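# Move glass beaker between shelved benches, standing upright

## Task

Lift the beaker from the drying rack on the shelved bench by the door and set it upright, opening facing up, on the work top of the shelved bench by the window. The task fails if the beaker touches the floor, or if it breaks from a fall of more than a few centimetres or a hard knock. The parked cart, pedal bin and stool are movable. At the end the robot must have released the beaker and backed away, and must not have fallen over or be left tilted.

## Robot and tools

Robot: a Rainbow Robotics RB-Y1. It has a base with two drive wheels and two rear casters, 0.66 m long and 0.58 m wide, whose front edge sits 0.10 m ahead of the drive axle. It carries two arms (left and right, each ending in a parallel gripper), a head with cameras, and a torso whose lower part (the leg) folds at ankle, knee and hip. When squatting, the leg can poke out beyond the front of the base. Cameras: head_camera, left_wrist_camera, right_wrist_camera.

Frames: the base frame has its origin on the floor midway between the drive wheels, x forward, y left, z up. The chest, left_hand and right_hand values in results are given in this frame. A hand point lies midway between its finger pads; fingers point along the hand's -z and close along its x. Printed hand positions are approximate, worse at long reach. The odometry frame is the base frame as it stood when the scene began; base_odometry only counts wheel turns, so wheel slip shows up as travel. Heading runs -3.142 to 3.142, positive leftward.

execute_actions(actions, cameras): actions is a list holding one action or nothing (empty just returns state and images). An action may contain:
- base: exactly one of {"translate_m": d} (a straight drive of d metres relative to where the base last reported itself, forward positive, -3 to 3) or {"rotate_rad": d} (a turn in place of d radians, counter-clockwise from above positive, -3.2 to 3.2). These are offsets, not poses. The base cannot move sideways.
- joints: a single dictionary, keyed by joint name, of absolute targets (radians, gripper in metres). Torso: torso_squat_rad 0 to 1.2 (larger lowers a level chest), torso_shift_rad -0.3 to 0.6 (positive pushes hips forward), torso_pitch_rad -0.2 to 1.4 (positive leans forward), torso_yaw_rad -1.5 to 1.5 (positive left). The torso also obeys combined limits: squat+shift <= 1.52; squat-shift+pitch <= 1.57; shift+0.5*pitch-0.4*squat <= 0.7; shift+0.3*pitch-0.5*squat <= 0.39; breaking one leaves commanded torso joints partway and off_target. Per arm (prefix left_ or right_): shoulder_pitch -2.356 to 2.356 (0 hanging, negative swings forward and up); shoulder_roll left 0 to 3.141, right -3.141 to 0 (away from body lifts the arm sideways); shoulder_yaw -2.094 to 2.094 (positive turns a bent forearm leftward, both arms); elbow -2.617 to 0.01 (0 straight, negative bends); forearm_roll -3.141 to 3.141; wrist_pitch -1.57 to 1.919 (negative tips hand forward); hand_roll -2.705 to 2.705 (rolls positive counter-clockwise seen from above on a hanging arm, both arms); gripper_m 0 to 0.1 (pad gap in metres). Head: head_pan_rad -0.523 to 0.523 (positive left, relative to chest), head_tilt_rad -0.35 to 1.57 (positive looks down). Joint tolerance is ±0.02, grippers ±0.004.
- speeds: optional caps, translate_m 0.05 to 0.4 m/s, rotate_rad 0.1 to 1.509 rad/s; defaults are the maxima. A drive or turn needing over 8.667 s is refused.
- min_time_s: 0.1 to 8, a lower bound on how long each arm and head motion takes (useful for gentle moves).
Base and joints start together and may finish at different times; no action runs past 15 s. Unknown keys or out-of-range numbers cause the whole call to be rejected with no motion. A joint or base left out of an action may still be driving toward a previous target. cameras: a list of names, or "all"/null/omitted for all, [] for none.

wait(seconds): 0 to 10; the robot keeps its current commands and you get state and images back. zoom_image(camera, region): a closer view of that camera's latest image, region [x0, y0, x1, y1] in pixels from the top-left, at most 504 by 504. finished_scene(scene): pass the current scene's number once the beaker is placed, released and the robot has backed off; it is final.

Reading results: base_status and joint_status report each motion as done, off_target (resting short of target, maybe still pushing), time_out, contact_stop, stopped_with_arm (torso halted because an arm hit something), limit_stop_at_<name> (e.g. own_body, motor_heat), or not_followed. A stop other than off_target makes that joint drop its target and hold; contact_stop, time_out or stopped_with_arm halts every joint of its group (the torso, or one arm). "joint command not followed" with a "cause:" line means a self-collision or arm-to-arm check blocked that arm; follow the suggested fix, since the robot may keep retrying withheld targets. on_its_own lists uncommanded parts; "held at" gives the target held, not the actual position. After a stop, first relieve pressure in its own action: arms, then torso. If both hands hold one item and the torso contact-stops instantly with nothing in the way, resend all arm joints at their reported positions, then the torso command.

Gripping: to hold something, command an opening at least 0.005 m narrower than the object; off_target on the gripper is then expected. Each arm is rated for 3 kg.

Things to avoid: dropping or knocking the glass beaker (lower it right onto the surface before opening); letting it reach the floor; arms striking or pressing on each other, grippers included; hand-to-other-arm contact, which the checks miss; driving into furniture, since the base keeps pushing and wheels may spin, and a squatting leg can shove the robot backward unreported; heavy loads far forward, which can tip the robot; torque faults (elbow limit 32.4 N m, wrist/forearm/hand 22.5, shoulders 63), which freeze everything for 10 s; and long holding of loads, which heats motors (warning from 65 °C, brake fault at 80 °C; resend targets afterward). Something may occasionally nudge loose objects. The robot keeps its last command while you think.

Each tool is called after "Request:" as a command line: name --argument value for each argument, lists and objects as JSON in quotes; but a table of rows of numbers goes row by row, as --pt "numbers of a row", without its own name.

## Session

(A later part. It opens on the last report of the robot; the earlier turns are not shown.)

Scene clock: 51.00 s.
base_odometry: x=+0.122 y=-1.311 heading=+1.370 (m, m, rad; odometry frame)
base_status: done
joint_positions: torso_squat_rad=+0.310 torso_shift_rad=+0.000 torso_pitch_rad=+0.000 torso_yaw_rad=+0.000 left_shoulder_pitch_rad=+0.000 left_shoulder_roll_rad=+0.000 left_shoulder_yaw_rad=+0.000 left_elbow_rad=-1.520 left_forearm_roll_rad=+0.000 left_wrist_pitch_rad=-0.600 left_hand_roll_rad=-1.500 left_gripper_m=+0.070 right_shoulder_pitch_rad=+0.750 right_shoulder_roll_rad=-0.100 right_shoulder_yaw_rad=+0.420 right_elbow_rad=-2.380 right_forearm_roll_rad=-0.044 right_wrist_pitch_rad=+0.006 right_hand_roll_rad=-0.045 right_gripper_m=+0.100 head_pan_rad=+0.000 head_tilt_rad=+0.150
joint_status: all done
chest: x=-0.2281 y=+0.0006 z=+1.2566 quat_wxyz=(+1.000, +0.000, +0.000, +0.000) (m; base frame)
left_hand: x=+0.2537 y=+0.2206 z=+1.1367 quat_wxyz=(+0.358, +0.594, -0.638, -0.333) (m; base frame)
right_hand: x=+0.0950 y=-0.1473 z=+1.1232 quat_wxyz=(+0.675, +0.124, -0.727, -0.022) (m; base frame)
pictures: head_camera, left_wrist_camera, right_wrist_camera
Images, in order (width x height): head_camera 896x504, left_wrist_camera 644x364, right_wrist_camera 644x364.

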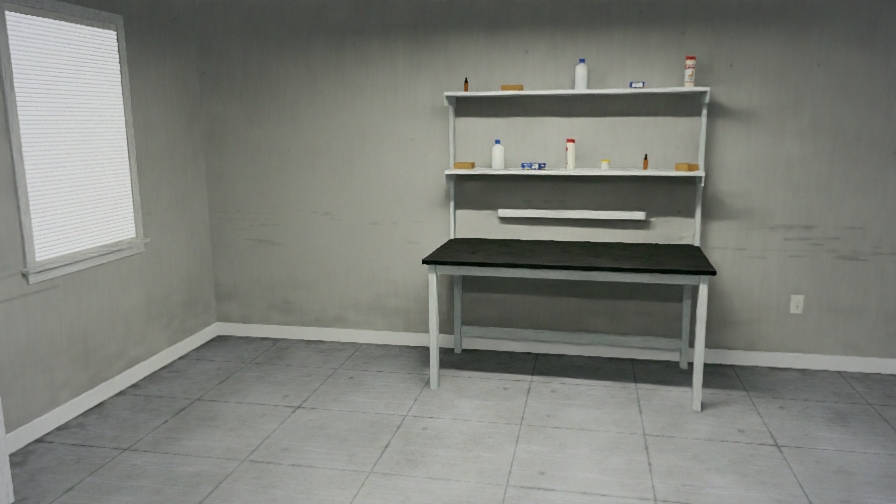

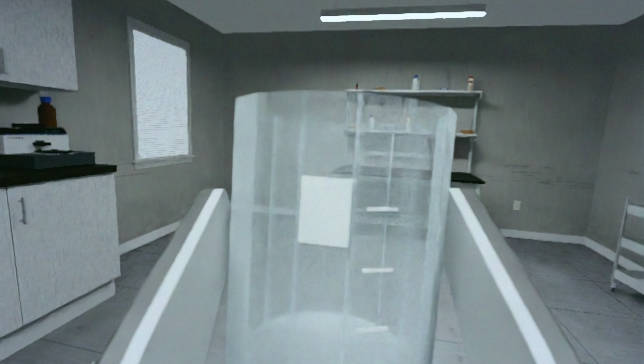

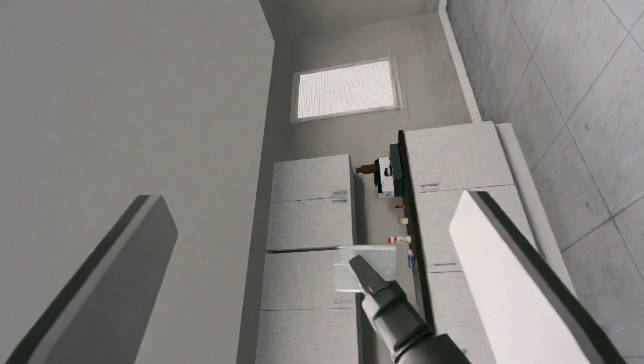

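Request:
execute_actions --actions '[{"base":{"rotate_rad":-0.23},"joints":{"head_tilt_rad":0.6,"head_pan_rad":0.3,"right_elbow_rad":-2.3,"left_hand_roll_rad":-1.47}}]' --cameras '[]'

Request:
execute_actions --actions '[{"base":{"translate_m":2.85},"joints":{"torso_squat_rad":0.95}}]'

Scene clock: 53.90 s.
base_odometry: x=+0.122 y=-1.312 heading=+1.141 (m, m, rad; odometry frame)
base_status: done
joint_positions: torso_squat_rad=+0.310 torso_shift_rad=+0.000 torso_pitch_rad=+0.000 torso_yaw_rad=+0.000 left_shoulder_pitch_rad=+0.000 left_shoulder_roll_rad=+0.000 left_shoulder_yaw_rad=+0.000 left_elbow_rad=-1.520 left_forearm_roll_rad=+0.000 left_wrist_pitch_rad=-0.600 left_hand_roll_rad=-1.470 left_gripper_m=+0.070 right_shoulder_pitch_rad=+0.750 right_shoulder_roll_rad=-0.100 right_shoulder_yaw_rad=+0.420 right_elbow_rad=-2.300 right_forearm_roll_rad=-0.044 right_wrist_pitch_rad=+0.006 right_hand_roll_rad=-0.045 right_gripper_m=+0.100 head_pan_rad=+0.300 head_tilt_rad=+0.600
joint_status: all done
chest: x=-0.2280 y=+0.0006 z=+1.2566 quat_wxyz=(+1.000, +0.000, +0.000, +0.000) (m; base frame)
left_hand: x=+0.2537 y=+0.2206 z=+1.1367 quat_wxyz=(+0.363, +0.585, -0.647, -0.328) (m; base frame)
right_hand: x=+0.0939 y=-0.1430 z=+1.0845 quat_wxyz=(+0.704, +0.123, -0.700, -0.020) (m; base frame)
pictures: none
No camera images: the call's "cameras" was empty. Leave "cameras" out to get every camera's image.

Scene clock: 62.43 s.
base_odometry: x=+1.312 y=+1.278 heading=+1.140 (m, m, rad; odometry frame)
base_status: done
joint_positions: torso_squat_rad=+0.950 torso_shift_rad=+0.000 torso_pitch_rad=+0.000 torso_yaw_rad=+0.000 left_shoulder_pitch_rad=+0.000 left_shoulder_roll_rad=+0.000 left_shoulder_yaw_rad=+0.000 left_elbow_rad=-1.520 left_forearm_roll_rad=+0.000 left_wrist_pitch_rad=-0.600 left_hand_roll_rad=-1.470 left_gripper_m=+0.070 right_shoulder_pitch_rad=+0.750 right_shoulder_roll_rad=-0.100 right_shoulder_yaw_rad=+0.420 right_elbow_rad=-2.300 right_forearm_roll_rad=-0.044 right_wrist_pitch_rad=+0.006 right_hand_roll_rad=-0.045 right_gripper_m=+0.100 head_pan_rad=+0.300 head_tilt_rad=+0.600
joint_status: all done
chest: x=-0.2280 y=+0.0005 z=+0.9971 quat_wxyz=(+1.000, +0.000, +0.000, +0.000) (m; base frame)
left_hand: x=+0.2538 y=+0.2204 z=+0.8773 quat_wxyz=(+0.363, +0.585, -0.647, -0.328) (m; base frame)
right_hand: x=+0.0940 y=-0.1432 z=+0.8249 quat_wxyz=(+0.704, +0.123, -0.699, -0.020) (m; base frame)
pictures: head_camera, left_wrist_camera, right_wrist_camera
Images, in order (width x height): head_camera 896x504, left_wrist_camera 644x364, right_wrist_camera 644x364.

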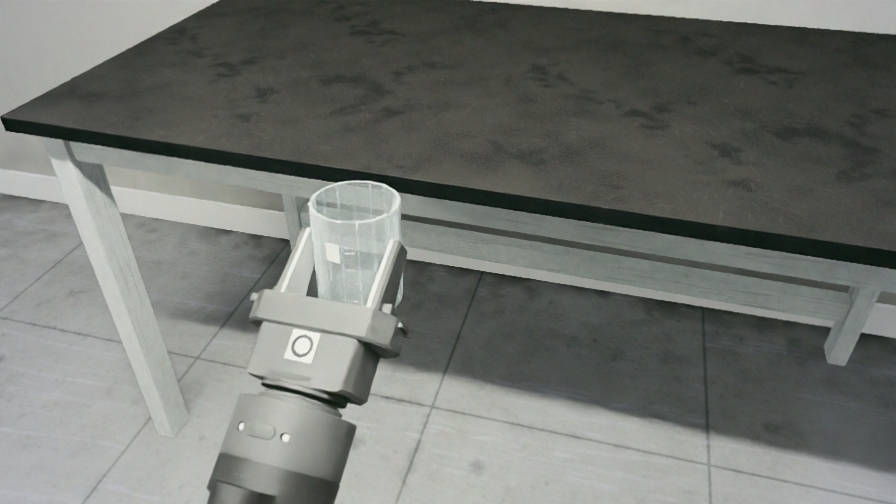

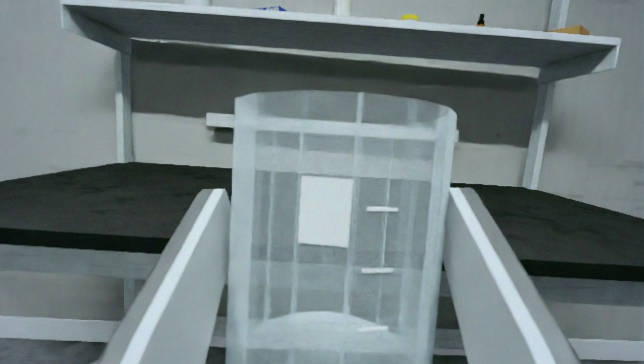

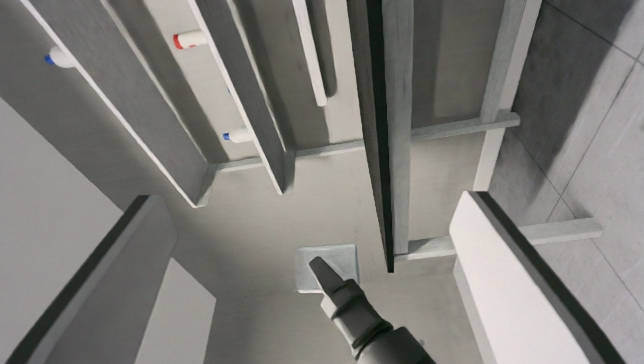

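Request:
execute_actions --actions '[{"base":{"translate_m":0.38},"joints":{"torso_squat_rad":1.02,"head_tilt_rad":0.7}}]' --cameras '["right_wrist_camera","head_camera"]'

Request:
zoom_image --camera "right_wrist_camera" --region '[220, 180, 500, 364]'

Scene clock: 65.57 s.
base_odometry: x=+1.471 y=+1.623 heading=+1.138 (m, m, rad; odometry frame)
base_status: done
joint_positions: torso_squat_rad=+1.020 torso_shift_rad=+0.000 torso_pitch_rad=+0.000 torso_yaw_rad=+0.000 left_shoulder_pitch_rad=+0.000 left_shoulder_roll_rad=+0.000 left_shoulder_yaw_rad=+0.000 left_elbow_rad=-1.520 left_forearm_roll_rad=+0.000 left_wrist_pitch_rad=-0.600 left_hand_roll_rad=-1.470 left_gripper_m=+0.070 right_shoulder_pitch_rad=+0.750 right_shoulder_roll_rad=-0.100 right_shoulder_yaw_rad=+0.420 right_elbow_rad=-2.300 right_forearm_roll_rad=-0.044 right_wrist_pitch_rad=+0.006 right_hand_roll_rad=-0.045 right_gripper_m=+0.100 head_pan_rad=+0.300 head_tilt_rad=+0.700
joint_status: all done
chest: x=-0.2280 y=+0.0005 z=+0.9563 quat_wxyz=(+1.000, +0.000, +0.000, +0.000) (m; base frame)
left_hand: x=+0.2538 y=+0.2204 z=+0.8365 quat_wxyz=(+0.363, +0.585, -0.647, -0.328) (m; base frame)
right_hand: x=+0.0940 y=-0.1432 z=+0.7841 quat_wxyz=(+0.704, +0.123, -0.699, -0.020) (m; base frame)
pictures: head_camera, right_wrist_camera
Images, in order (width x height): head_camera 896x504, right_wrist_camera 644x364.

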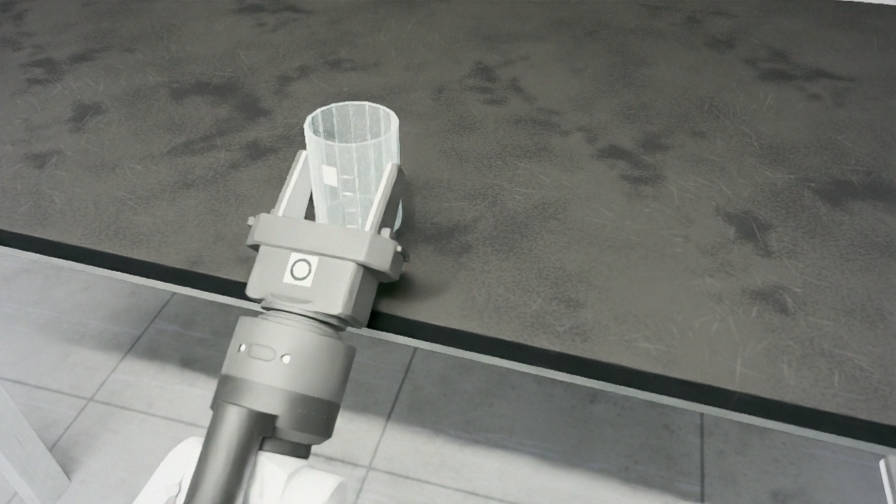

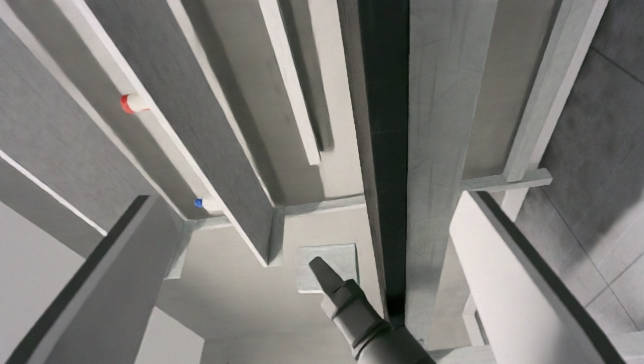

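Region (220, 180, 500, 364) of right_wrist_camera's 644x364 image, scaled by 1.800, with more detail than that image has; it fills the top 331 rows of this view, and the rest is white.

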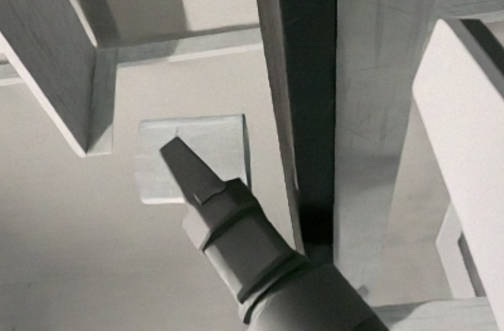

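Request:
execute_actions --actions '[{"joints":{"torso_squat_rad":1.043,"left_wrist_pitch_rad":-0.53,"right_elbow_rad":-2.33},"min_time_s":1}]' --cameras '["right_wrist_camera"]'

Request:
zoom_image --camera "right_wrist_camera" --region '[220, 180, 500, 364]'

Scene clock: 67.87 s.
base_odometry: x=+1.471 y=+1.623 heading=+1.138 (m, m, rad; odometry frame)
base_status: not commanded
joint_positions: torso_squat_rad=+1.043 torso_shift_rad=+0.000 torso_pitch_rad=-0.001 torso_yaw_rad=+0.000 left_shoulder_pitch_rad=-0.003 left_shoulder_roll_rad=+0.000 left_shoulder_yaw_rad=+0.000 left_elbow_rad=-1.529 left_forearm_roll_rad=+0.000 left_wrist_pitch_rad=-0.555 left_hand_roll_rad=-1.471 left_gripper_m=+0.070 right_shoulder_pitch_rad=+0.750 right_shoulder_roll_rad=-0.100 right_shoulder_yaw_rad=+0.420 right_elbow_rad=-2.330 right_forearm_roll_rad=-0.044 right_wrist_pitch_rad=+0.006 right_hand_roll_rad=-0.045 right_gripper_m=+0.100 head_pan_rad=+0.300 head_tilt_rad=+0.700
joint_status: left_wrist_pitch_rad contact_stop (moved +0.045 of +0.070); the others done
on_its_own: left_wrist_pitch_rad is held at -0.555, not at your -0.530, since a contact_stop
chest: x=-0.2283 y=+0.0004 z=+0.9424 quat_wxyz=(+1.000, +0.000, +0.000, +0.000) (m; base frame)
left_hand: x=+0.2587 y=+0.2200 z=+0.8194 quat_wxyz=(+0.373, +0.580, -0.641, -0.338) (m; base frame)
right_hand: x=+0.0945 y=-0.1448 z=+0.7848 quat_wxyz=(+0.693, +0.124, -0.710, -0.021) (m; base frame)
pictures: right_wrist_camera
Images, in order (width x height): right_wrist_camera 644x364.

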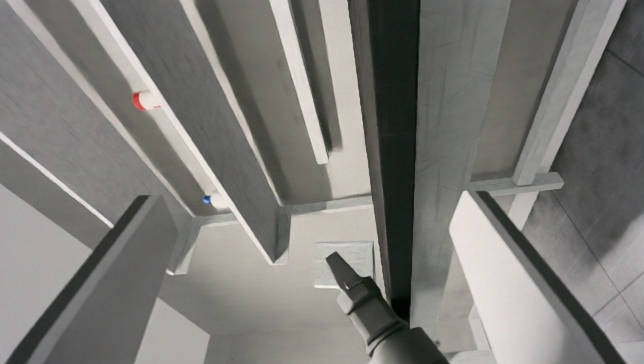

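Region (220, 180, 500, 364) of right_wrist_camera's 644x364 image, scaled by 1.800, with more detail than that image has; it fills the top 331 rows of this view, and the rest is white.

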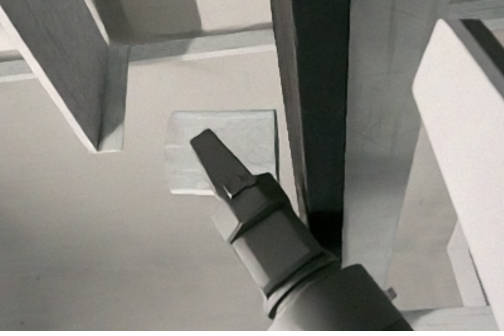

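Request:
execute_actions --actions '[{"base":{"translate_m":-0.02},"joints":{"left_elbow_rad":-1.58,"left_wrist_pitch_rad":-0.40},"min_time_s":1.5}]' --cameras '["right_wrist_camera","head_camera"]'

Request:
zoom_image --camera "right_wrist_camera" --region '[220, 180, 500, 364]'

Scene clock: 71.37 s.
base_odometry: x=+1.463 y=+1.605 heading=+1.138 (m, m, rad; odometry frame)
base_status: done
joint_positions: torso_squat_rad=+1.043 torso_shift_rad=+0.000 torso_pitch_rad=+0.000 torso_yaw_rad=+0.000 left_shoulder_pitch_rad=-0.003 left_shoulder_roll_rad=+0.000 left_shoulder_yaw_rad=+0.000 left_elbow_rad=-1.581 left_forearm_roll_rad=+0.000 left_wrist_pitch_rad=-0.401 left_hand_roll_rad=-1.471 left_gripper_m=+0.070 right_shoulder_pitch_rad=+0.750 right_shoulder_roll_rad=-0.100 right_shoulder_yaw_rad=+0.420 right_elbow_rad=-2.330 right_forearm_roll_rad=-0.044 right_wrist_pitch_rad=+0.006 right_hand_roll_rad=-0.045 right_gripper_m=+0.100 head_pan_rad=+0.300 head_tilt_rad=+0.700
joint_status: all done
chest: x=-0.2281 y=+0.0004 z=+0.9425 quat_wxyz=(+1.000, +0.000, +0.000, +0.000) (m; base frame)
left_hand: x=+0.2713 y=+0.2199 z=+0.8115 quat_wxyz=(+0.405, +0.561, -0.621, -0.367) (m; base frame)
right_hand: x=+0.0946 y=-0.1448 z=+0.7848 quat_wxyz=(+0.693, +0.123, -0.710, -0.021) (m; base frame)
pictures: head_camera, right_wrist_camera
Images, in order (width x height): head_camera 896x504, right_wrist_camera 644x364.

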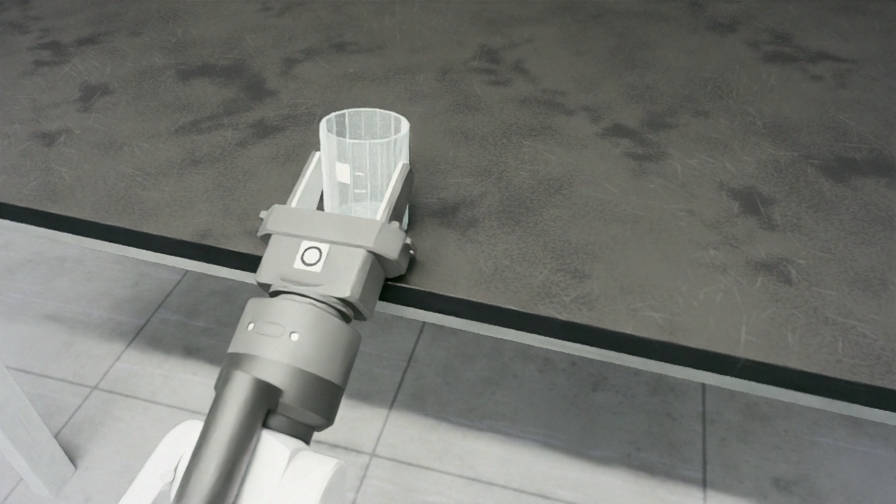

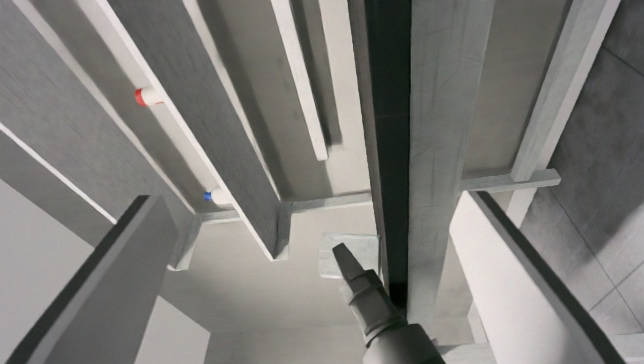

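Region (220, 180, 500, 364) of right_wrist_camera's 644x364 image, scaled by 1.800, with more detail than that image has; it fills the top 331 rows of this view, and the rest is white.

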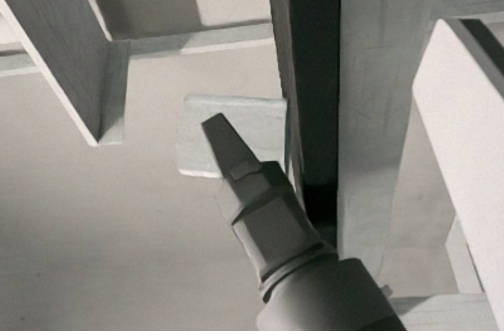

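Request:
execute_actions --actions '[{"joints":{"left_gripper_m":0.1}}]' --cameras '["right_wrist_camera"]'

Request:
zoom_image --camera "right_wrist_camera" --region '[220, 180, 500, 364]'

Scene clock: 73.03 s.
base_odometry: x=+1.463 y=+1.605 heading=+1.138 (m, m, rad; odometry frame)
base_status: not commanded
joint_positions: torso_squat_rad=+1.043 torso_shift_rad=+0.000 torso_pitch_rad=+0.000 torso_yaw_rad=+0.000 left_shoulder_pitch_rad=-0.003 left_shoulder_roll_rad=+0.000 left_shoulder_yaw_rad=+0.000 left_elbow_rad=-1.580 left_forearm_roll_rad=+0.000 left_wrist_pitch_rad=-0.400 left_hand_roll_rad=-1.471 left_gripper_m=+0.099 right_shoulder_pitch_rad=+0.750 right_shoulder_roll_rad=-0.100 right_shoulder_yaw_rad=+0.420 right_elbow_rad=-2.330 right_forearm_roll_rad=-0.044 right_wrist_pitch_rad=+0.006 right_hand_roll_rad=-0.045 right_gripper_m=+0.100 head_pan_rad=+0.300 head_tilt_rad=+0.700
joint_status: all done
chest: x=-0.2281 y=+0.0004 z=+0.9425 quat_wxyz=(+1.000, +0.000, +0.000, +0.000) (m; base frame)
left_hand: x=+0.2713 y=+0.2200 z=+0.8110 quat_wxyz=(+0.406, +0.561, -0.621, -0.367) (m; base frame)
right_hand: x=+0.0946 y=-0.1448 z=+0.7848 quat_wxyz=(+0.693, +0.123, -0.710, -0.021) (m; base frame)
pictures: right_wrist_camera
Images, in order (width x height): right_wrist_camera 644x364.

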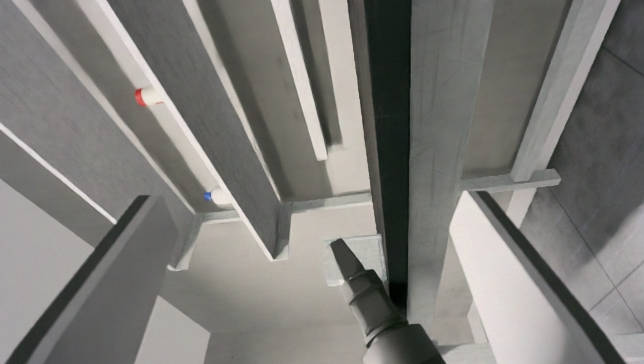

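Region (220, 180, 500, 364) of right_wrist_camera's 644x364 image, scaled by 1.800, with more detail than that image has; it fills the top 331 rows of this view, and the rest is white.

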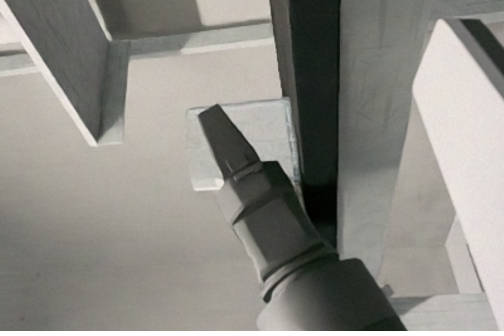

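Request:
execute_actions --actions '[{"base":{"translate_m":-0.3},"joints":{"head_tilt_rad":0.4}}]' --cameras '["head_camera"]'

Scene clock: 75.77 s.
base_odometry: x=+1.337 y=+1.333 heading=+1.136 (m, m, rad; odometry frame)
base_status: done
joint_positions: torso_squat_rad=+1.043 torso_shift_rad=+0.000 torso_pitch_rad=+0.000 torso_yaw_rad=+0.000 left_shoulder_pitch_rad=-0.002 left_shoulder_roll_rad=+0.000 left_shoulder_yaw_rad=+0.000 left_elbow_rad=-1.580 left_forearm_roll_rad=+0.000 left_wrist_pitch_rad=-0.400 left_hand_roll_rad=-1.471 left_gripper_m=+0.099 right_shoulder_pitch_rad=+0.750 right_shoulder_roll_rad=-0.100 right_shoulder_yaw_rad=+0.420 right_elbow_rad=-2.330 right_forearm_roll_rad=-0.044 right_wrist_pitch_rad=+0.006 right_hand_roll_rad=-0.045 right_gripper_m=+0.100 head_pan_rad=+0.300 head_tilt_rad=+0.400
joint_status: all done
chest: x=-0.2281 y=+0.0004 z=+0.9424 quat_wxyz=(+1.000, +0.000, +0.000, +0.000) (m; base frame)
left_hand: x=+0.2712 y=+0.2201 z=+0.8106 quat_wxyz=(+0.406, +0.561, -0.621, -0.367) (m; base frame)
right_hand: x=+0.0946 y=-0.1447 z=+0.7848 quat_wxyz=(+0.693, +0.123, -0.710, -0.021) (m; base frame)
pictures: head_camera
Images, in order (width x height): head_camera 896x504.

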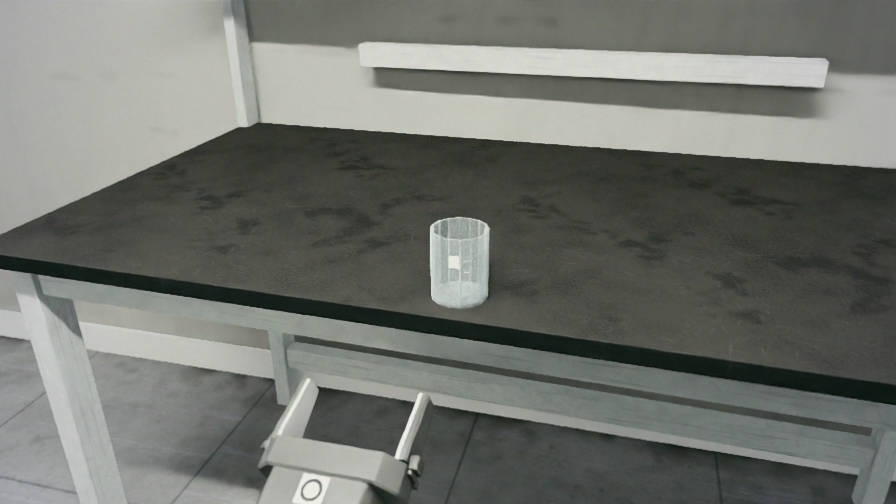

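Request:
finished_scene --scene 2

The scene is finished: the task was done.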